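# Swap an empty rack bin for its matching numbered bin

## Task

Among the three racks along the table, find the single empty bin and move it so that it stands entirely on the returns board, which is the empty board at the +y end of the table. From the other board, take the waiting bin whose label number equals the number on the strip above the bay you just emptied, and set it in that bay flat on the shelf, behind the shelf's lip, with its open front facing outward. The other waiting bin must stay on its board. If any bin already in a rack gets shoved, return it to its own spot in that rack, flat behind its shelf lip, or the task fails. Everything must stay in place without the robot holding it: at the end, open the gripper and move the arm away.

## Robot and tools

Robot: a single Doosan M1013 six-joint arm with a Robotiq 2F-140 two-finger gripper, mounted on a carriage that travels a floor track along y. There is only one arm, so each row addresses that arm alone.

Scene frame: fixed to the table. z = 0 is the table top and +z is up. The track lies along y at x = 0, and y = 0 is where the rail reads position_m 0. The table's near edge is at x = 0.31 m. The arm base sits at x = 0, y roughly equal to position_m, z = 0.03 m, facing +x. Reported poses are in this frame: end_effector_position in metres, end_effector_quat_wxyz, velocities in m/s and rad/s. The reported hand position may be a bit off, more so at long reach.

Gripper axes: the fingers point along the gripper's +z and close along its y. end_effector_position is the spot between the pads when shut; closed fingertips extend about 33 mm past it, open ones about 9 mm. Closing pushes the tips roughly 24 mm further from the arm, so keep that margin above surfaces.

execute_actions(actions): a list of actions run in sequence; each call returns robot state and images from cam_bench_left, cam_bench_right, cam_high, cam_low, cam_wrist (all 672x504). An empty list just reports. Each action may hold "rows", "steps", "until" and a device key such as "rail".
- rows: up to 15 rows, each used for one control step of 1/30 s. A row is one list of 9 numbers, each in [-1, 1], in this order: dx, dy, dz, rx, ry, rz, position, force_limit, speed.
- dx, dy, dz, rx, ry, rz are an offset, not a pose: they are measured in the gripper's own axes from the gripper pose measured when the action began (for a call's first action, the last pose a result reported). Every row refers to that same start, not to the prior row. Scale: 1.0 = 0.6 m of travel or 180 degrees; rx, ry, rz form a single rotation vector.
- position: +1 fully open (140 mm); pads touch near -0.8; -1 closes until blocked. force_limit: grip force, about 14 N at -1, 60 N at 0, 107 N at +1 (parts up to 40 mm wide). speed: pad gap rate, about 30 mm/s at -1, 140 at 0, 250 at +1.
- steps: 1 to 450, at least the number of rows, default 15. After the final row the arm keeps heading to that row's target and the gripper keeps that command, so allow enough steps for long moves. The commanded pose is clipped each step to within 70 mm and 16 degrees of the measured one; position wins over orientation when both cannot be met; the elbow cannot fully straighten. A move cut short may not finish by itself: send the remainder next action.
- until: ends the action at the first step where all conditions hold (the robot is not stopped). Form {"<device>": {"<field>": value}}; numbers require a comparison like [">=", 0.5] using =, !=, <, <=, >, >=. {"all": {"status": "ended"}} holds once nothing reads moving; {"any": {"status": "ended"}} holds once a motion active during the action has finished.
- rail: {"rail": {"position_m": p}} with p from -2 to 2 m is an absolute carriage position along the track; "speed_m_s" 0.01 to 1 (starts at 1, persists); {"rail": {"stop": true}} halts it. Rows never move the carriage, but row targets ride with it. After sending position_m, wait with {"steps": n, "until": {"rail": {"position_status": ["!=", "moving"]}}} and let it arrive (within 1.4 mm) before aiming the gripper at scene points or finishing. It accelerates and brakes at 2 m/s2. Any out-of-range value or unknown name rejects the whole call.

Result lines: position_status is moving, done, stopped, contact_stop (blocked, over about 320 N; may roll back briefly, recheck position_m), time_out (ran long; look for an obstruction, then resend) or stopped_with_arm (arm was held back; send followable rows, then resend position_m). position_answer not_taken means resend. "pose unreachable" means the clearance check altered or blocked the target; the arm rests until new rows arrive, and the call carries on. "Hand target" is the pose being driven toward. Joint positions/velocities list rail, waist, shoulder, elbow, forearm roll, wrist pitch, wrist roll. Joint torques (without rail) carry a fixed offset, factor and noise. object_status: 0 moving, 1 blocked while opening, 2 blocked while closing (a grip), 3 reached target or pads met. To grip, send position -1 and confirm 2. position_measured is in counts: 3 open, 230 pads touching. To squeeze harder while gripping, raise force_limit and nudge position (e.g. -1 to -0.98).

zoom_image(camera, region): enlarged view of [x0, y0, x1, y1] pixels of a camera's latest image, at most 504 by 504. read_manual(section) returns licence texts only. finished_scene(scene) ends the current scene by its number after the robot has held the last command; it cannot be undone.

Cautions: the sim runs while you compose replies, holding the last command, and the rail may still be moving. Ramp offsets gradually (about 0.01 more per row) so held bins are not shaken loose. Contact torque at a joint's load limit (waist 299, shoulder 299, elbow 140, wrist joints 39.6 N m, held weight included) or an outside force of 144 N triggers a 10 s stop that skips the rest of the call. Prolonged loads heat motors; MOTOR HOT warns before an over-temperature brake. Short tugs on held parts or pushes on loose ones may happen. Never drop or knock anything off the table; avoid slams, slips and hard shoves.

Each tool is called after "Emit:" in YAML: its name, and indented under it one key for each argument.

## Session

Emit:
execute_actions:
  actions: []

Scene clock: 0.00 s.
end_effector_position=(+0.7454, +1.0056, +0.1535) position_measured=3 object_status=3 end_effector_quat_wxyz=(-0.168, +0.526, +0.823, +0.134) end_effector_velocity=(+0.000, +0.000, +0.000) end_effector_angular_velocity=(+0.000, +0.000, +0.000)
Joint positions: [ 0.746  0.116  0.519  1.546  0.455  1.209 -0.508]
Joint velocities: [0. 0. 0. 0. 0. 0. 0.]
Joint torques (N m, as the joint torque sensors report them, + toward a larger angle): no reading
Hand target: +0.745, +1.006, +0.153; -0.168, +0.526, +0.823, +0.134
rail: position_m=0.746 position_m_goal=0.746 speed_m_s=1.00 position_status=done position_answer=taken refusals=0

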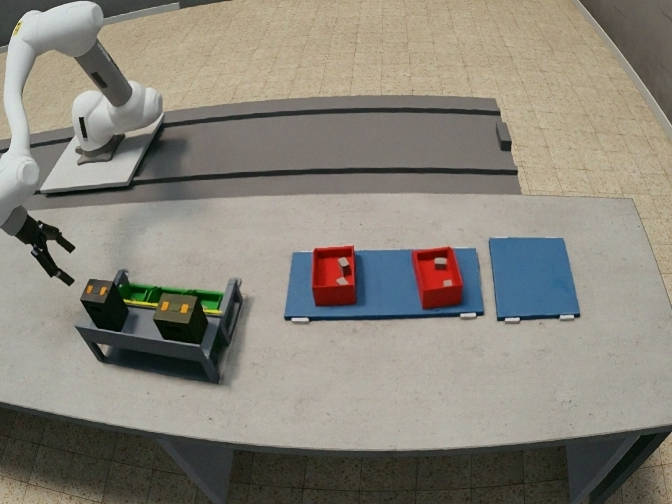

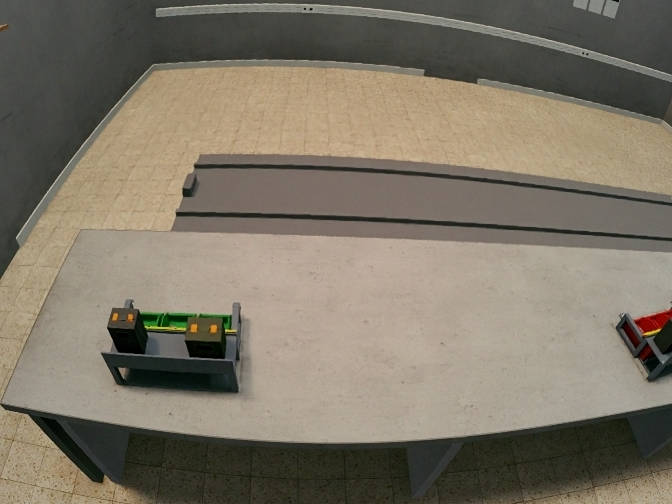

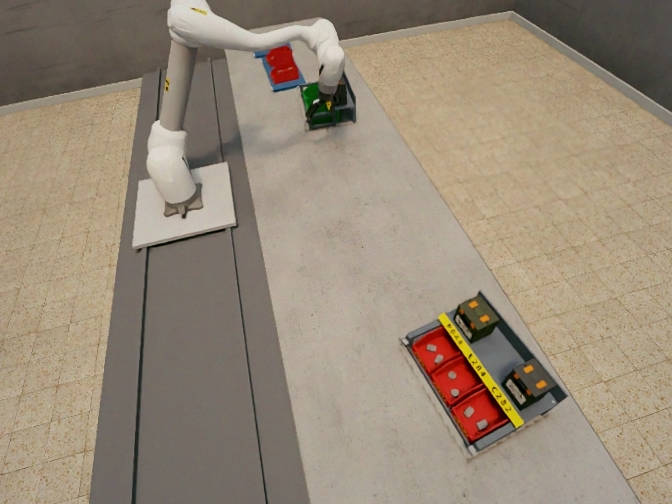

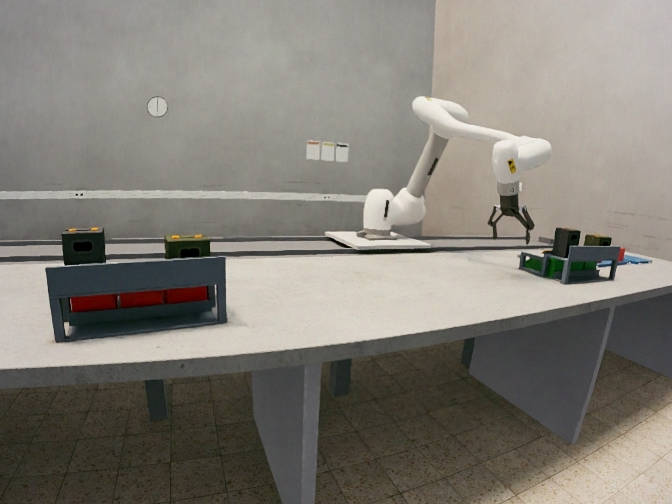

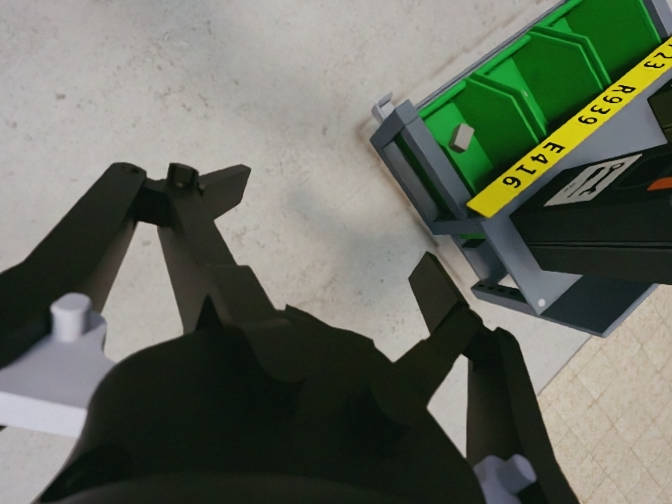

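Emit:
execute_actions:
  actions:
    - {"rows":[[-0.204,-0.743,-0.405,0.260,-0.362,-0.816,-0.1,1,0]],"steps":25}
    - {"rail":{"position_m":1.5},"steps":70}

Scene clock: 13.50 s.
end_effector_position=(+0.4190, +1.3792, +0.3043) position_measured=141 object_status=3 end_effector_quat_wxyz=(-0.270, +0.654, -0.652, +0.271) end_effector_velocity=(-0.000, +0.000, -0.000) end_effector_angular_velocity=(+0.001, -0.000, +0.001)
Joint positions: [ 1.5   -0.738 -0.528  2.424  0.756  0.764 -4.314]
Joint velocities: [ 0.    -0.002  0.     0.     0.002  0.002 -0.003]
Joint torques (N m, as the joint torque sensors report them, + toward a larger angle): [  3.06   7.46 -43.52   3.58  -1.1    0.21]
Hand target: +0.419, +1.379, +0.304; -0.270, +0.654, -0.652, +0.271
Off the commanded pose: 0.001 m, 0 deg.
rail: position_m=1.500 position_m_goal=1.500 speed_m_s=1.00 position_status=done position_answer=taken refusals=0

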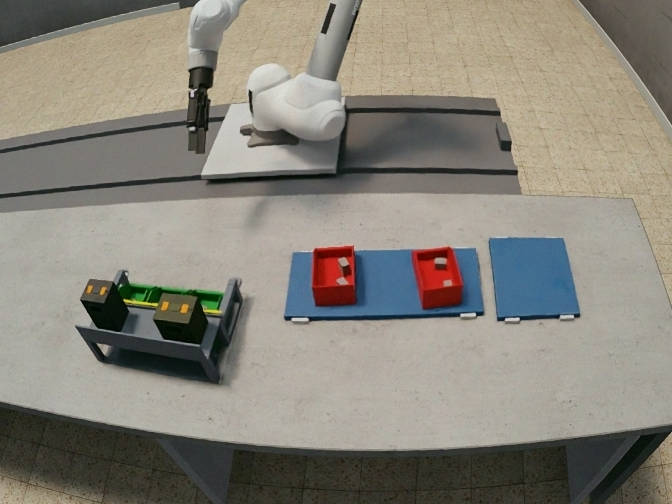

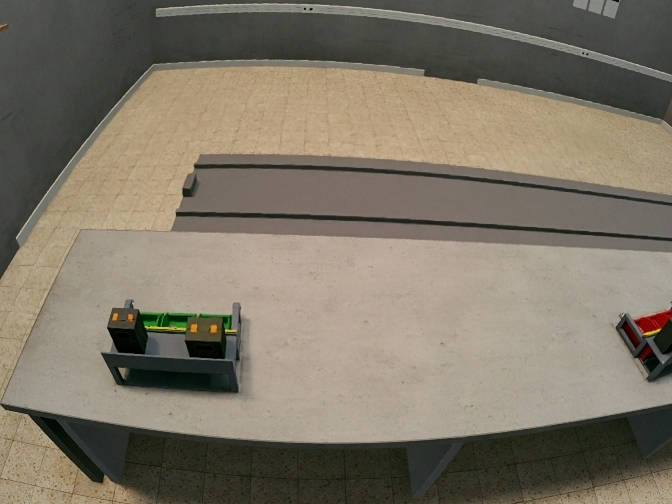

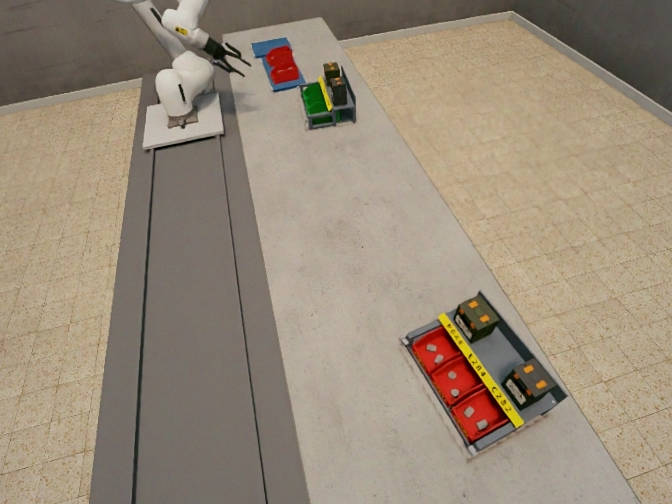

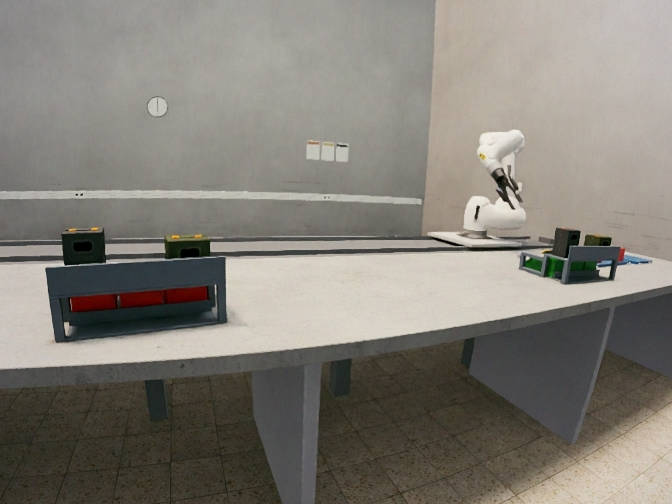

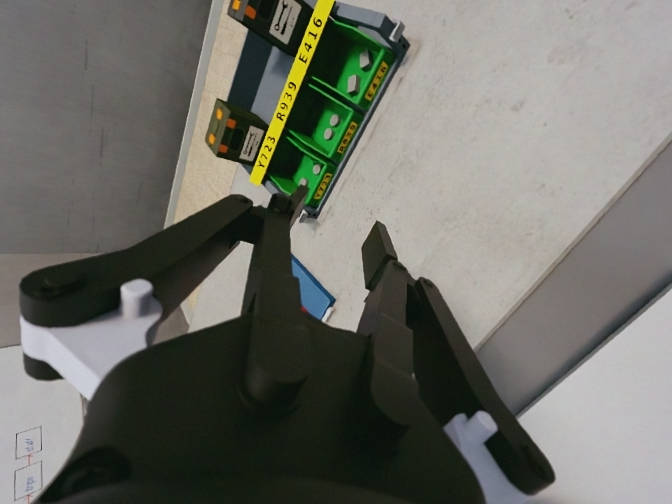

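Emit:
execute_actions:
  actions:
    - {"rail":{"position_m":1.95,"speed_m_s":1.0},"steps":120,"until":{"rail":{"position_status":["!=","moving"]}}}

Scene clock: 23.67 s.
end_effector_position=(+0.4189, +1.8295, +0.3043) position_measured=141 object_status=3 end_effector_quat_wxyz=(-0.270, +0.654, -0.652, +0.271) end_effector_velocity=(+0.000, +0.015, -0.001) end_effector_angular_velocity=(+0.001, +0.001, -0.000)
Joint positions: [ 1.951 -0.738 -0.528  2.424  0.756  0.765 -4.314]
Joint velocities: [ 0.015 -0.     0.001 -0.     0.     0.    -0.   ]
Joint torques (N m, as the joint torque sensors report them, + toward a larger angle): [ -0.16  16.1  -43.76   3.77  -1.78  -0.05]
Hand target: +0.419, +1.829, +0.304; -0.270, +0.654, -0.652, +0.271
Off the commanded pose: 0.001 m, 0 deg.
rail: position_m=1.951 position_m_goal=1.950 speed_m_s=1.00 position_status=done position_answer=taken refusals=0

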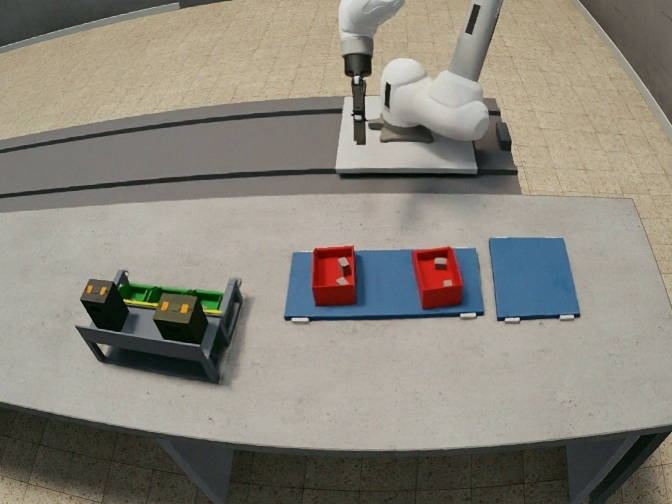

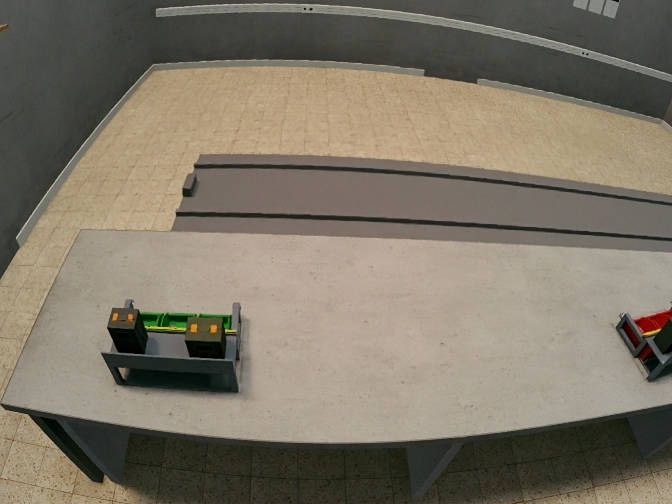

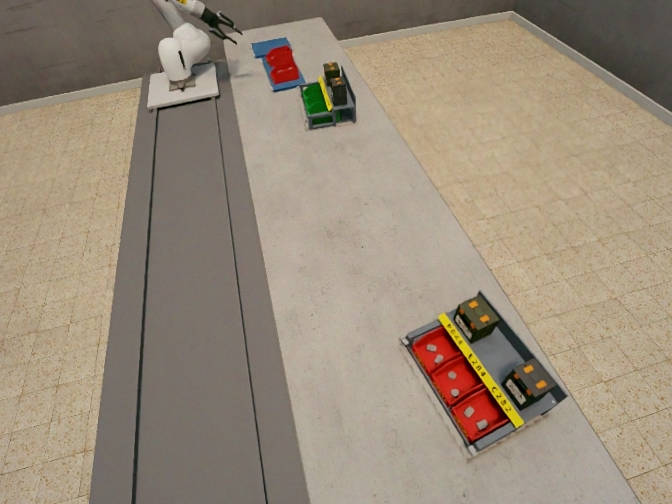

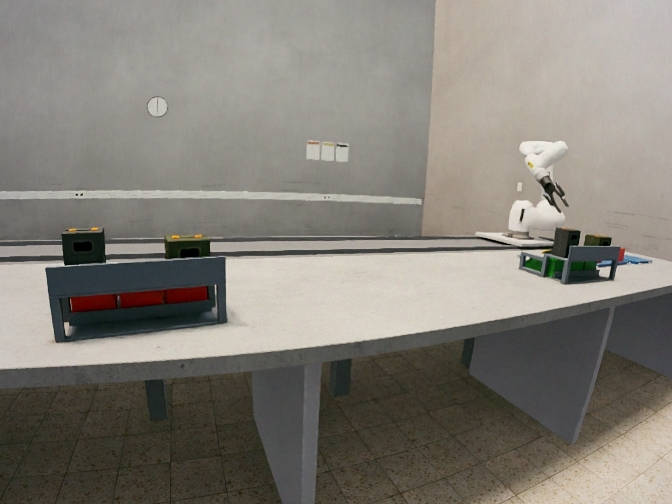

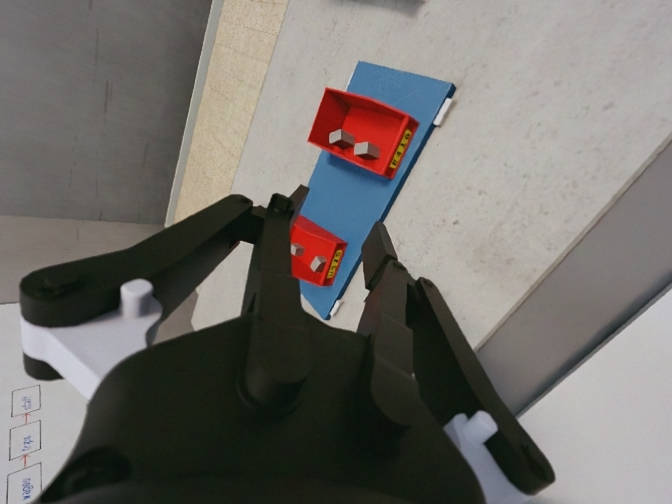

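Emit:
zoom_image:
  camera: "cam_wrist"
  region: [280, 80, 440, 300]

Region (280, 80, 440, 300) of cam_wrist's 672x504 image, scaled by 2.291, with more detail than that image has; it fills the left 367 columns of this view, and the rest is white.

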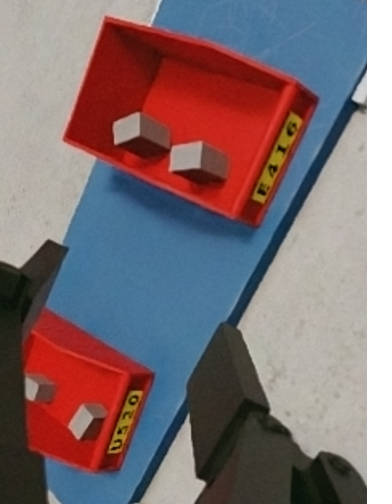

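Emit:
zoom_image:
  camera: "cam_high"
  region: [280, 50, 380, 140]

Emit:
zoom_image:
  camera: "cam_bench_right"
  region: [90, 290, 260, 400]

Region (280, 50, 380, 140) of cam_high's 672x504 image, scaled by 5.040, with more detail than that image has; it fills the top 454 rows of this view, and the rest is white.

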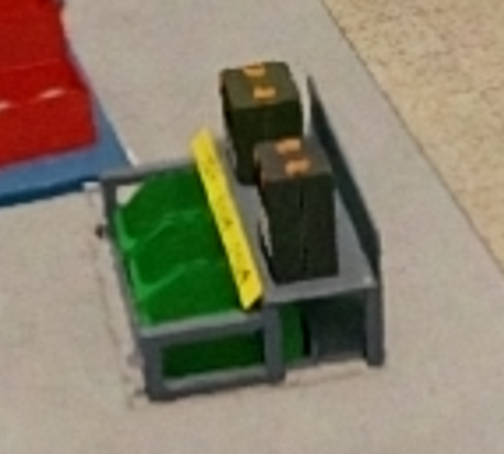

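Region (90, 290, 260, 400) of cam_bench_right's 672x504 image, scaled by 2.965, with more detail than that image has; it fills the top 326 rows of this view, and the rest is white.

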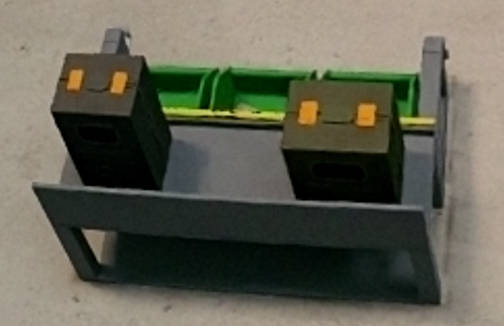

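Emit:
execute_actions:
  actions:
    - {"rail":{"position_m":2.0},"rows":[[0,0,0,-0.08,0,0,-0.1,1,0],[0,0,0,-0.16,0,0,-0.1,1,0],[0,0,0,-0.25,0,0,-0.1,1,0]],"steps":35}
    - {"rows":[[-0.05,-0.05,0.04,0,0,0,-0.1,1,0],[-0.1,-0.1,0.08,0,0,0,-0.1,1,0],[-0.18,-0.19,0.14,0,0,0,-0.1,1,0],[-0.25,-0.267,0.2,0,0,0,-0.1,1,0]],"steps":45}

Scene clock: 36.50 s.
end_effector_position=(+0.5794, +2.0295, +0.1836) position_measured=141 object_status=3 end_effector_quat_wxyz=(+0.000, +0.708, -0.706, +0.001) end_effector_velocity=(+0.000, -0.000, +0.000) end_effector_angular_velocity=(-0.000, -0.000, +0.000)
Joint positions: [ 2.    -0.007  0.153  1.94  -0.002  1.048 -3.152]
Joint velocities: [ 0. -0.  0. -0. -0. -0.  0.]
Joint torques (N m, as the joint torque sensors report them, + toward a larger angle): [  2.97 -53.86 -37.63   3.04  -0.46   0.02]
Hand target: +0.579, +2.029, +0.184; +0.000, +0.708, -0.706, +0.001
Off the commanded pose: 0.000 m, 0 deg.
rail: position_m=2.000 position_m_goal=2.000 speed_m_s=1.00 position_status=done position_answer=taken refusals=0

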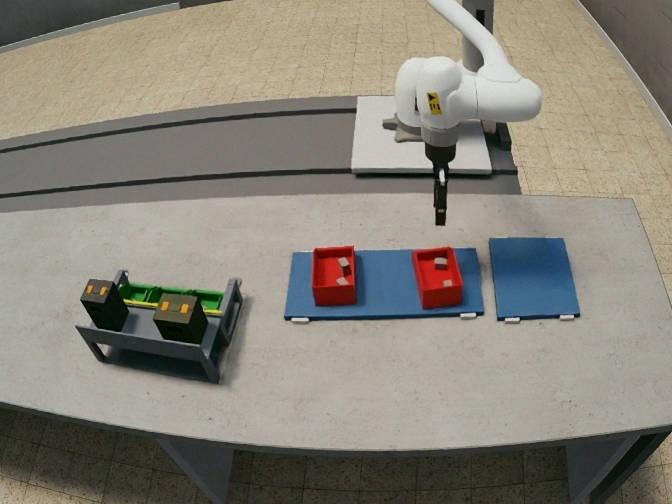

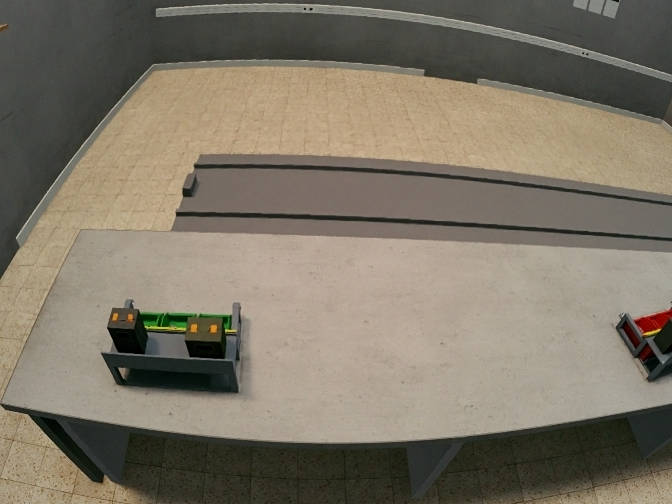

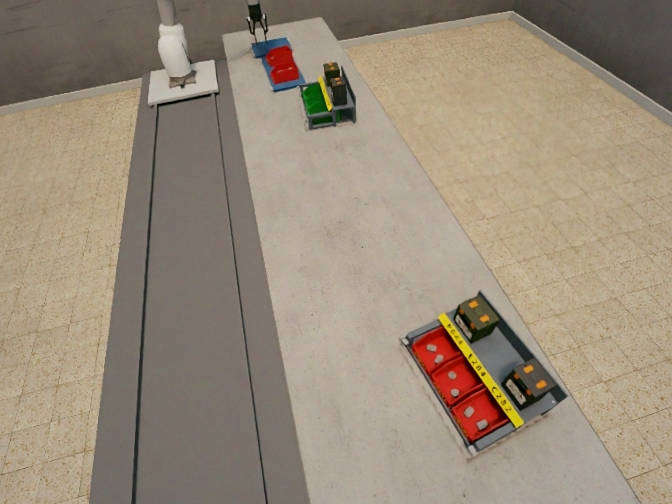

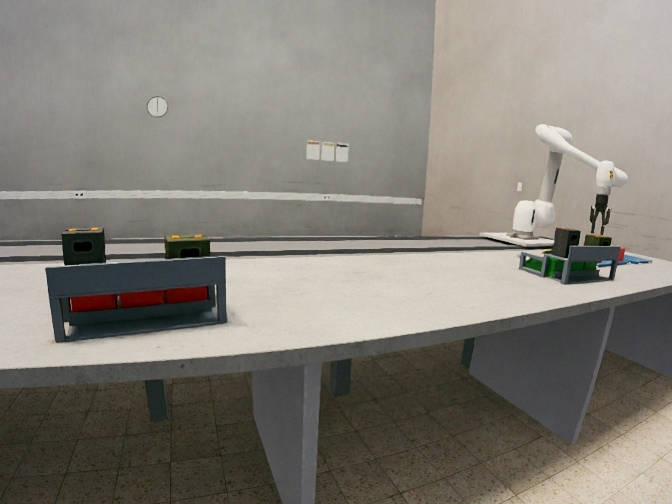

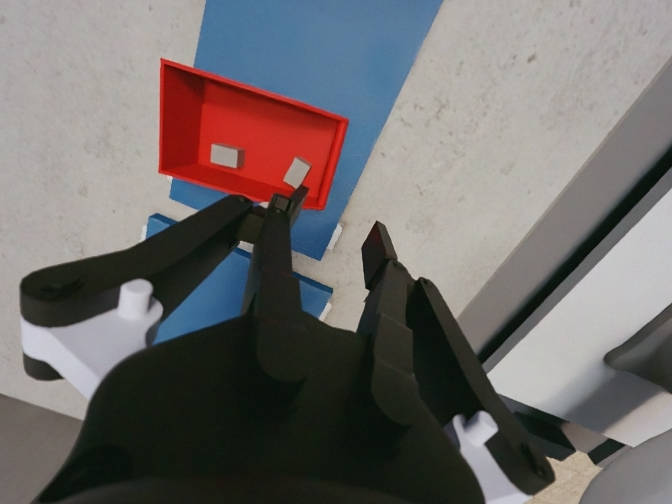

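Emit:
execute_actions:
  actions:
    - {"rows":[[0.02,-0.025,0.04,0,0,-0.035,-0.4,1,0],[0.038,-0.05,0.09,0,0,-0.069,-0.4,1,0]],"steps":30}

Emit:
zoom_image:
  camera: "cam_wrist"
  region: [170, 40, 510, 300]

Scene clock: 42.73 s.
end_effector_position=(+0.6094, +2.0067, +0.1295) position_measured=179 object_status=3 end_effector_quat_wxyz=(+0.000, +0.781, -0.625, +0.001) end_effector_velocity=(+0.000, -0.000, -0.000) end_effector_angular_velocity=(+0.000, -0.000, -0.000)
Joint positions: [ 2.    -0.044  0.246  1.938 -0.002  0.957 -3.405]
Joint velocities: [ 0. -0.  0. -0.  0. -0. -0.]
Joint torques (N m, as the joint torque sensors report them, + toward a larger angle): [  2.29 -60.8  -35.47   2.96  -0.36   0.14]
Hand target: +0.609, +2.007, +0.130; +0.000, +0.781, -0.625, +0.001
Off the commanded pose: 0.000 m, 0 deg.
rail: position_m=2.000 position_m_goal=2.000 speed_m_s=1.00 position_status=done position_answer=taken refusals=0

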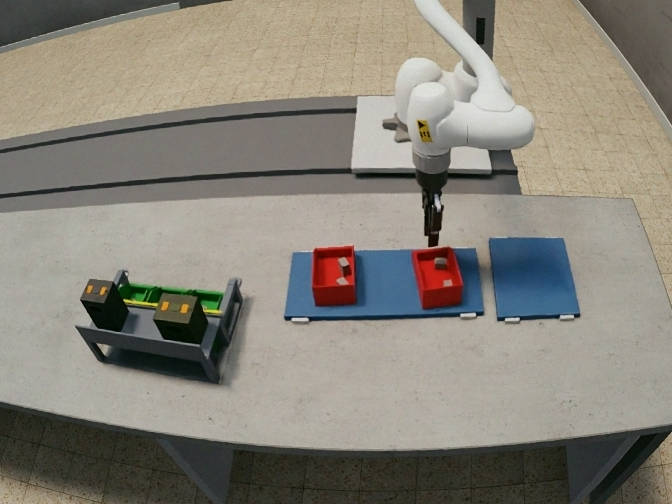

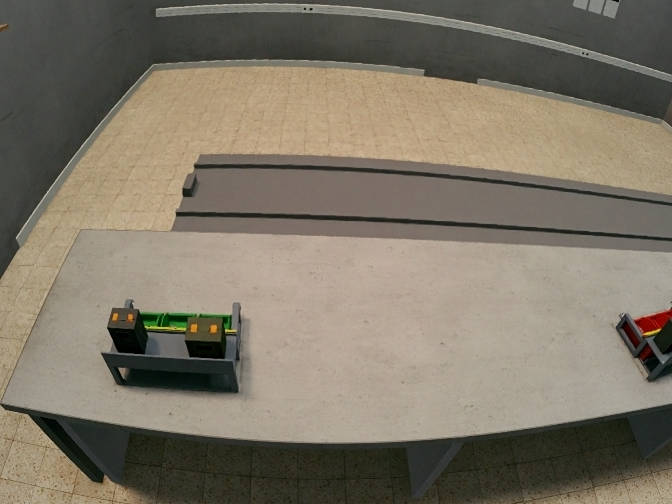

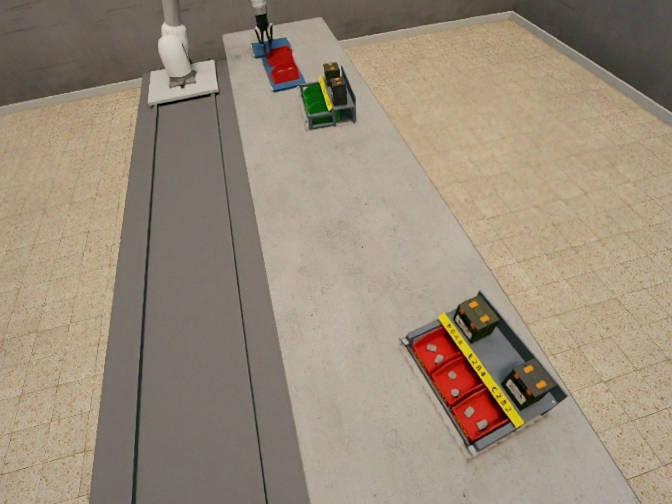

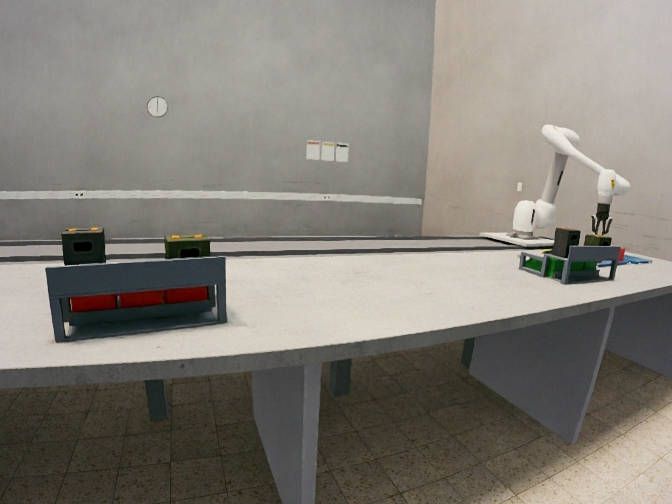

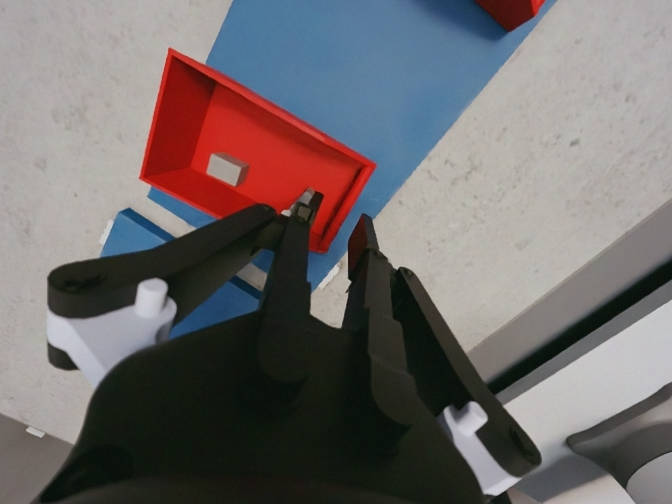

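Region (170, 40, 510, 300) of cam_wrist's 672x504 image, scaled by 1.482, with more detail than that image has; it fills the top 385 rows of this view, and the rest is white.

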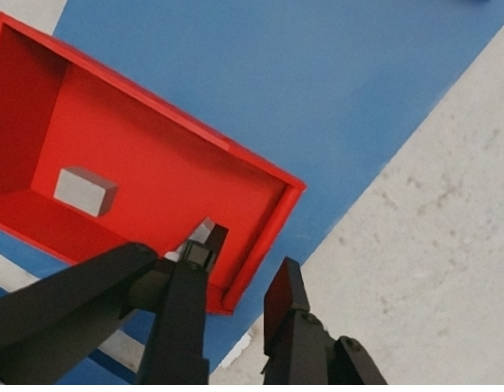

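Emit:
execute_actions:
  actions:
    - {"rows":[[0,0.008,0.02,0,0,0,-0.45,1,0],[0,0.008,0.04,0,0,0,-0.45,1,0],[0,0.008,0.06,0,0,0,-0.45,1,0],[0,0.008,0.08,0,0,0,-0.45,1,0],[0,0.008,0.1,0,0,0,-0.45,1,0],[0,0.008,0.116,0,0,0,-0.45,1,0]],"steps":30}
    - {"rows":[[0,0,0,0,0,0,-1,1,-0.5]],"steps":25}

Scene clock: 48.20 s.
end_effector_position=(+0.6046, +2.0056, +0.0599) position_measured=224 object_status=2 end_effector_quat_wxyz=(+0.000, +0.781, -0.625, +0.001) end_effector_velocity=(+0.000, +0.000, +0.000) end_effector_angular_velocity=(+0.000, -0.000, -0.000)
Joint positions: [ 2.    -0.047  0.316  2.    -0.002  0.825 -3.407]
Joint velocities: [ 0.  0.  0. -0.  0. -0. -0.]
Joint torques (N m, as the joint torque sensors report them, + toward a larger angle): [  0.77 -49.72 -22.95   1.66  -1.41   0.24]
Hand target: +0.605, +2.006, +0.060; +0.000, +0.781, -0.625, +0.001
Off the commanded pose: 0.000 m, 0 deg.
rail: position_m=2.000 position_m_goal=2.000 speed_m_s=1.00 position_status=done position_answer=taken refusals=0

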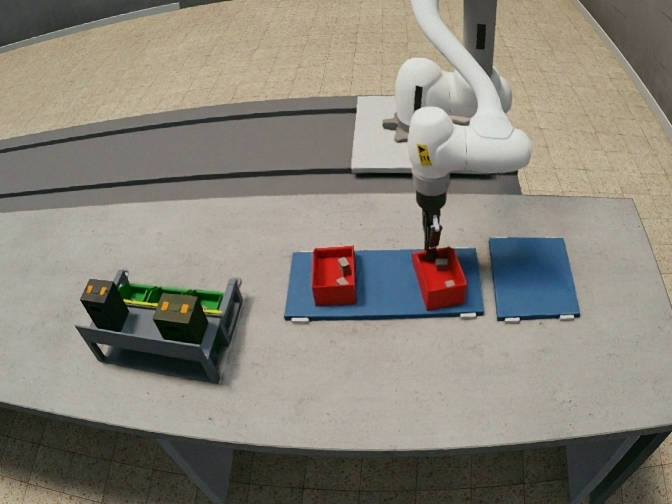

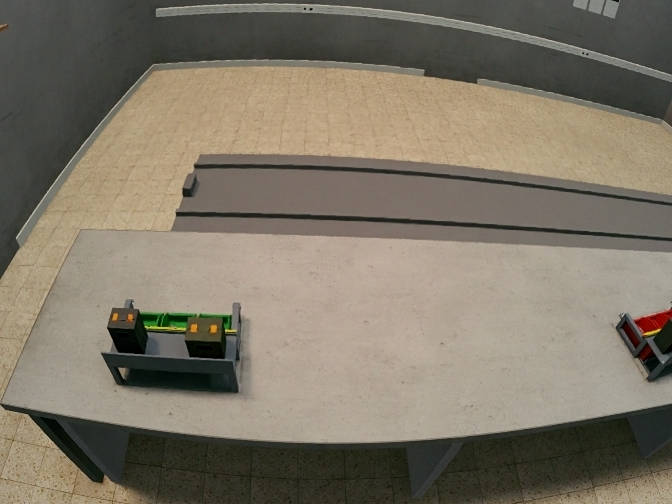

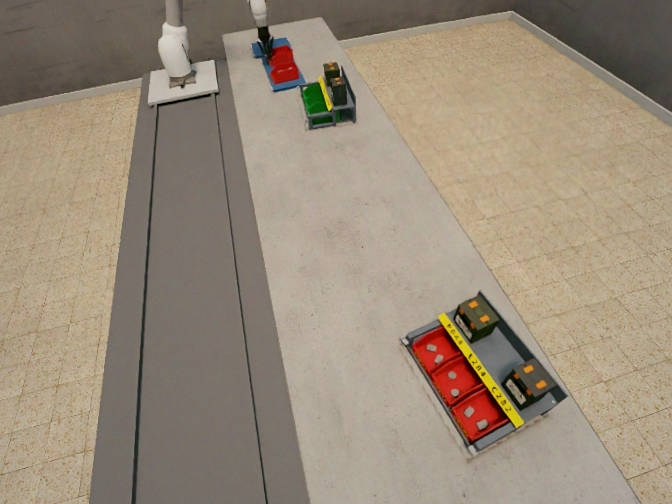

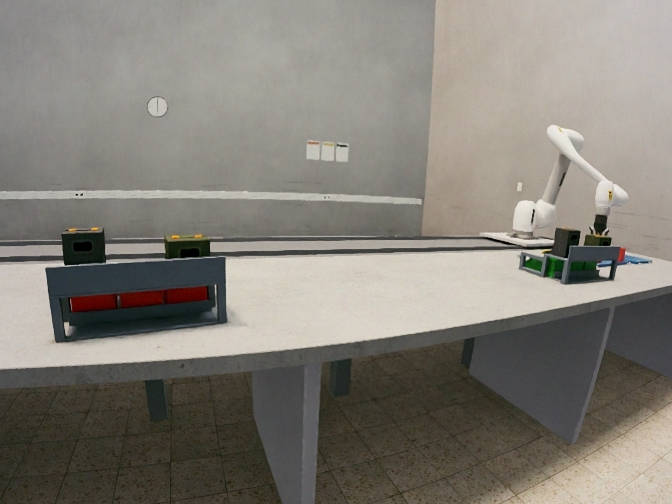

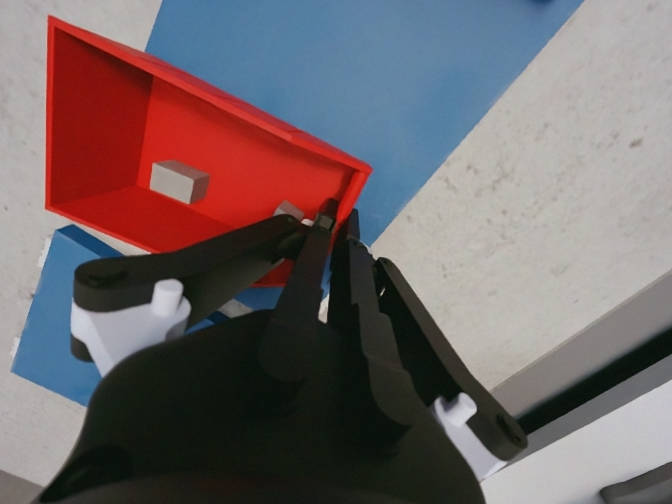

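Emit:
execute_actions:
  actions:
    - {"rows":[[0,0,-0.005,0,0,0,-1,1,-0.5],[0,0,-0.012,0,0,0,-1,1,-0.5],[0,0,-0.02,0,0,0,-1,1,-0.5],[0,0,-0.03,0,0,0,-1,1,-0.5],[0,0,-0.04,0,0,0,-1,1,-0.5],[0,0,-0.05,0,0,0,-1,1,-0.5],[0,0.005,-0.06,0,0,0,-1,1,-0.5],[0,0.012,-0.07,0,0,0,-1,1,-0.5],[0,0.02,-0.08,0,0,0,-1,1,-0.5],[0,0.03,-0.09,0,0,0,-1,1,-0.5],[0,0.04,-0.1,0,0,0,-1,1,-0.5],[0,0.05,-0.11,0,0,0,-1,1,-0.5],[0,0.06,-0.12,0,0,0,-1,1,-0.5],[0,0.07,-0.13,0,0,0,-1,1,-0.5],[0,0.08,-0.14,0,0,0,-1,1,-0.5]],"steps":17}
    - {"rows":[[0,0.02,-0.01,0,0,0.005,-1,1,-0.5],[0,0.04,-0.02,0,0,0.01,-1,1,-0.5],[0,0.06,-0.03,0,0,0.015,-1,1,-0.5],[0,0.08,-0.04,0,0,0.02,-1,1,-0.5],[0,0.1,-0.05,0,0,0.025,-1,1,-0.5],[0,0.12,-0.06,0,0,0.03,-1,1,-0.5],[0,0.14,-0.07,0,0,0.035,-1,1,-0.5],[0,0.16,-0.08,0,0,0.04,-1,1,-0.5],[0,0.18,-0.09,0,0,0.045,-1,1,-0.5],[0,0.2,-0.095,0,0,0.05,-1,1,-0.5],[0,0.22,-0.1,0,0,0.055,-1,1,-0.5],[0,0.24,-0.1,0,0,0.06,-1,1,-0.5],[0,0.26,-0.1,0,0,0.065,-1,1,-0.5],[0,0.28,-0.1,0,0,0.069,-1,1,-0.5],[0,0.29,-0.1,0,0,0.069,-1,1,-0.5]],"steps":30}

Scene clock: 57.00 s.
end_effector_position=(+0.3951, +1.9592, +0.1963) position_measured=224 object_status=2 end_effector_quat_wxyz=(+0.000, +0.708, -0.706, +0.001) end_effector_velocity=(-0.000, +0.000, +0.000) end_effector_angular_velocity=(+0.000, -0.000, -0.000)
Joint positions: [ 2.    -0.188 -0.156  2.223 -0.002  1.074 -3.332]
Joint velocities: [ 0. -0. -0.  0.  0.  0. -0.]
Joint torques (N m, as the joint torque sensors report them, + toward a larger angle): [  2.15 -24.09 -40.24   3.28  -0.81   0.  ]
Hand target: +0.395, +1.959, +0.196; +0.000, +0.708, -0.706, +0.001
Off the commanded pose: 0.000 m, 0 deg.
rail: position_m=2.000 position_m_goal=2.000 speed_m_s=1.00 position_status=done position_answer=taken refusals=0

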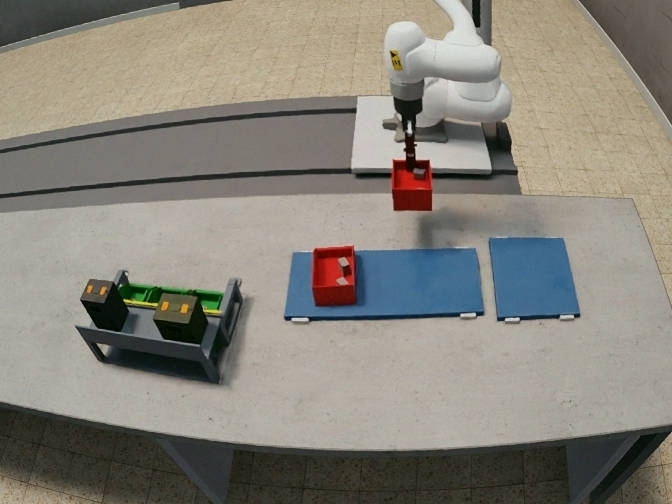

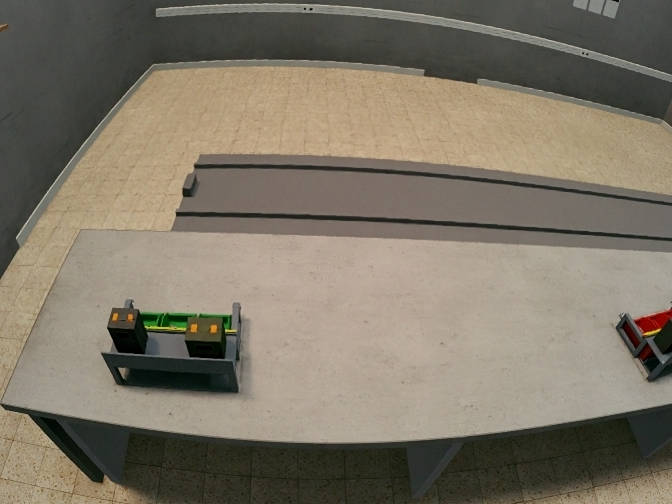

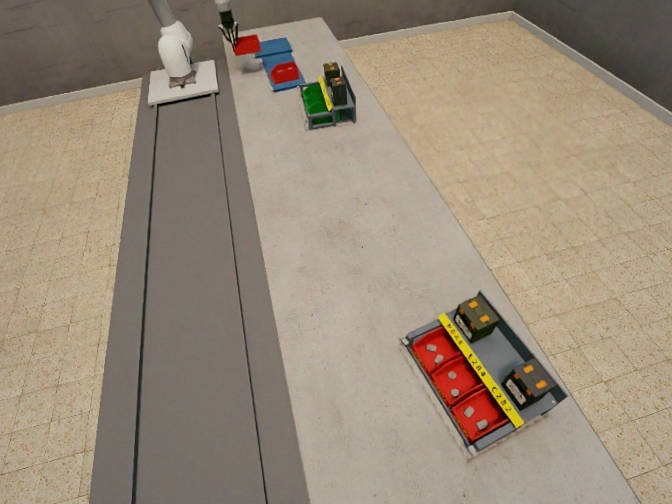

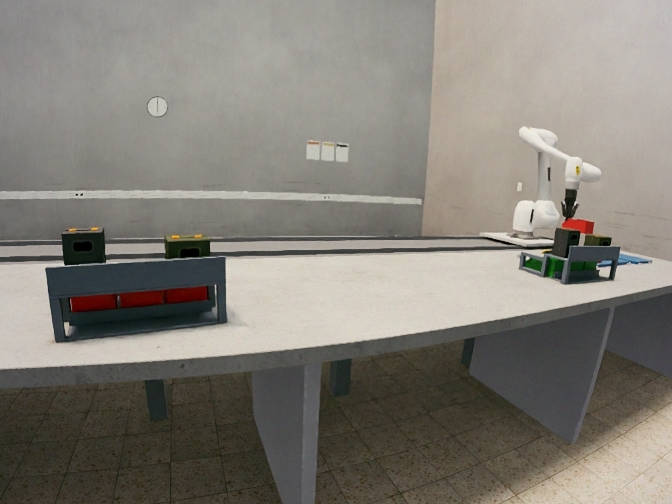

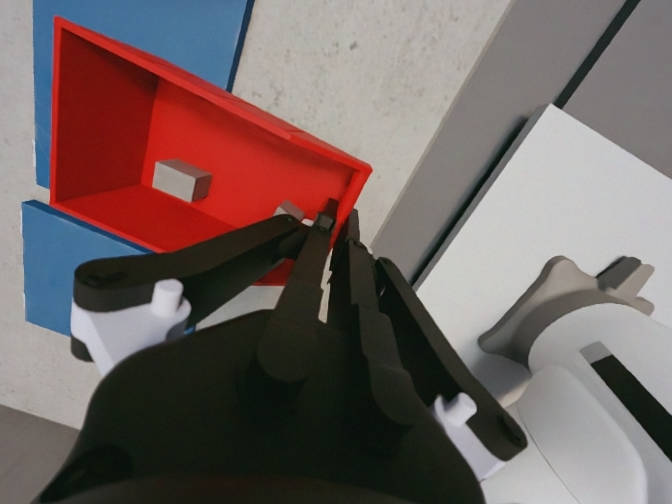

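Emit:
execute_actions:
  actions:
    - {"rail":{"position_m":-1.6,"speed_m_s":1.0},"steps":300,"until":{"rail":{"position_status":["!=","moving"]}}}

Scene clock: 65.77 s.
end_effector_position=(+0.3951, -1.6413, +0.1963) position_measured=224 object_status=2 end_effector_quat_wxyz=(+0.001, +0.708, -0.706, +0.001) end_effector_velocity=(-0.000, +0.005, +0.000) end_effector_angular_velocity=(-0.000, +0.000, +0.000)
Joint positions: [-1.601 -0.188 -0.156  2.223 -0.002  1.074 -3.332]
Joint velocities: [ 0.005  0.    -0.    -0.    -0.     0.    -0.   ]
Joint torques (N m, as the joint torque sensors report them, + toward a larger angle): [ 10.5  -29.01 -40.2    3.99  -0.54   0.14]
Hand target: +0.395, -1.641, +0.196; +0.000, +0.708, -0.706, +0.001
Off the commanded pose: 0.000 m, 0 deg.
rail: position_m=-1.601 position_m_goal=-1.600 speed_m_s=1.00 position_status=done position_answer=taken refusals=0

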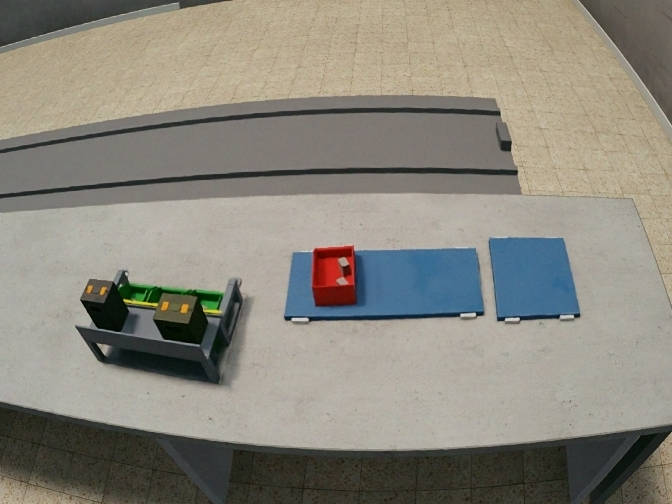

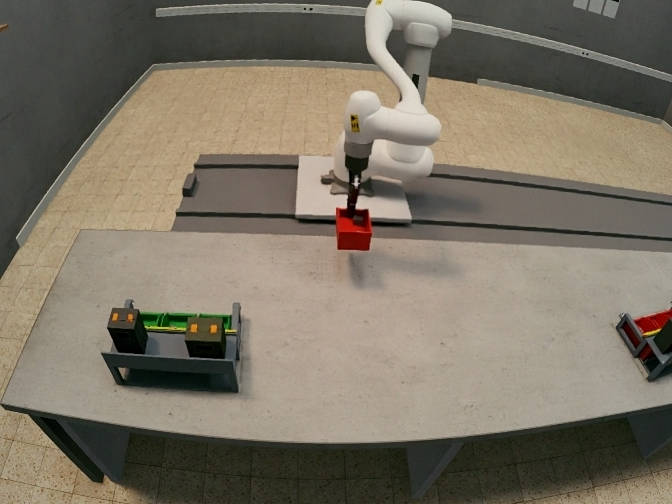

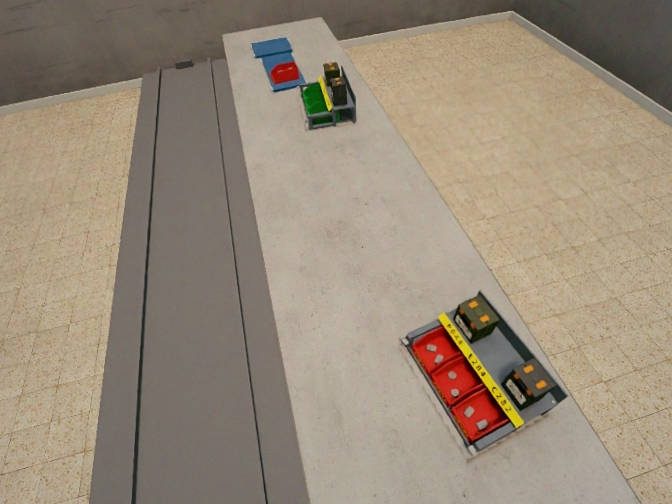

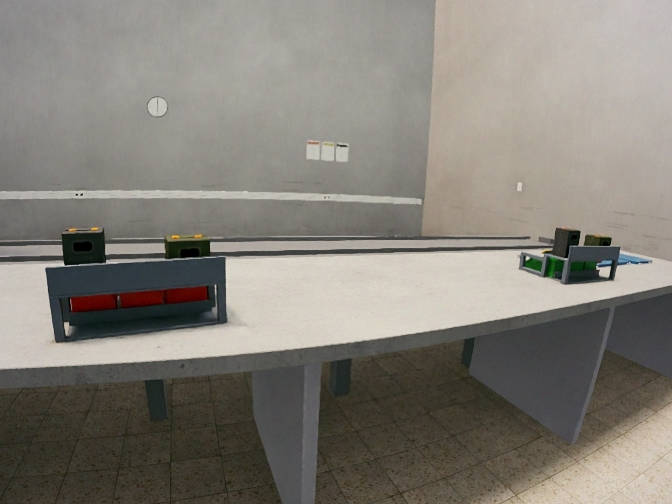

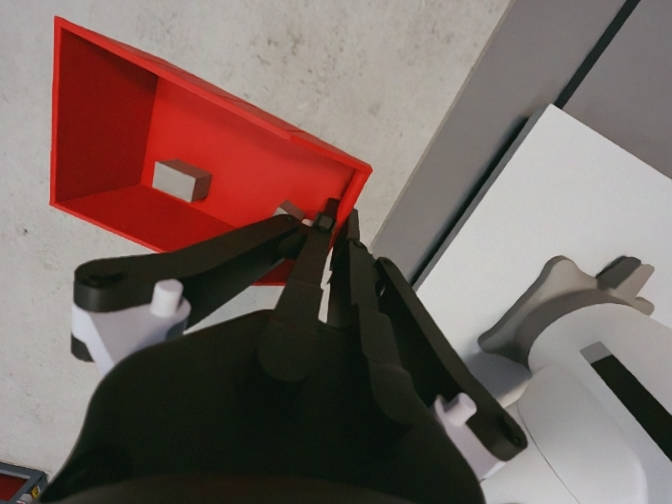

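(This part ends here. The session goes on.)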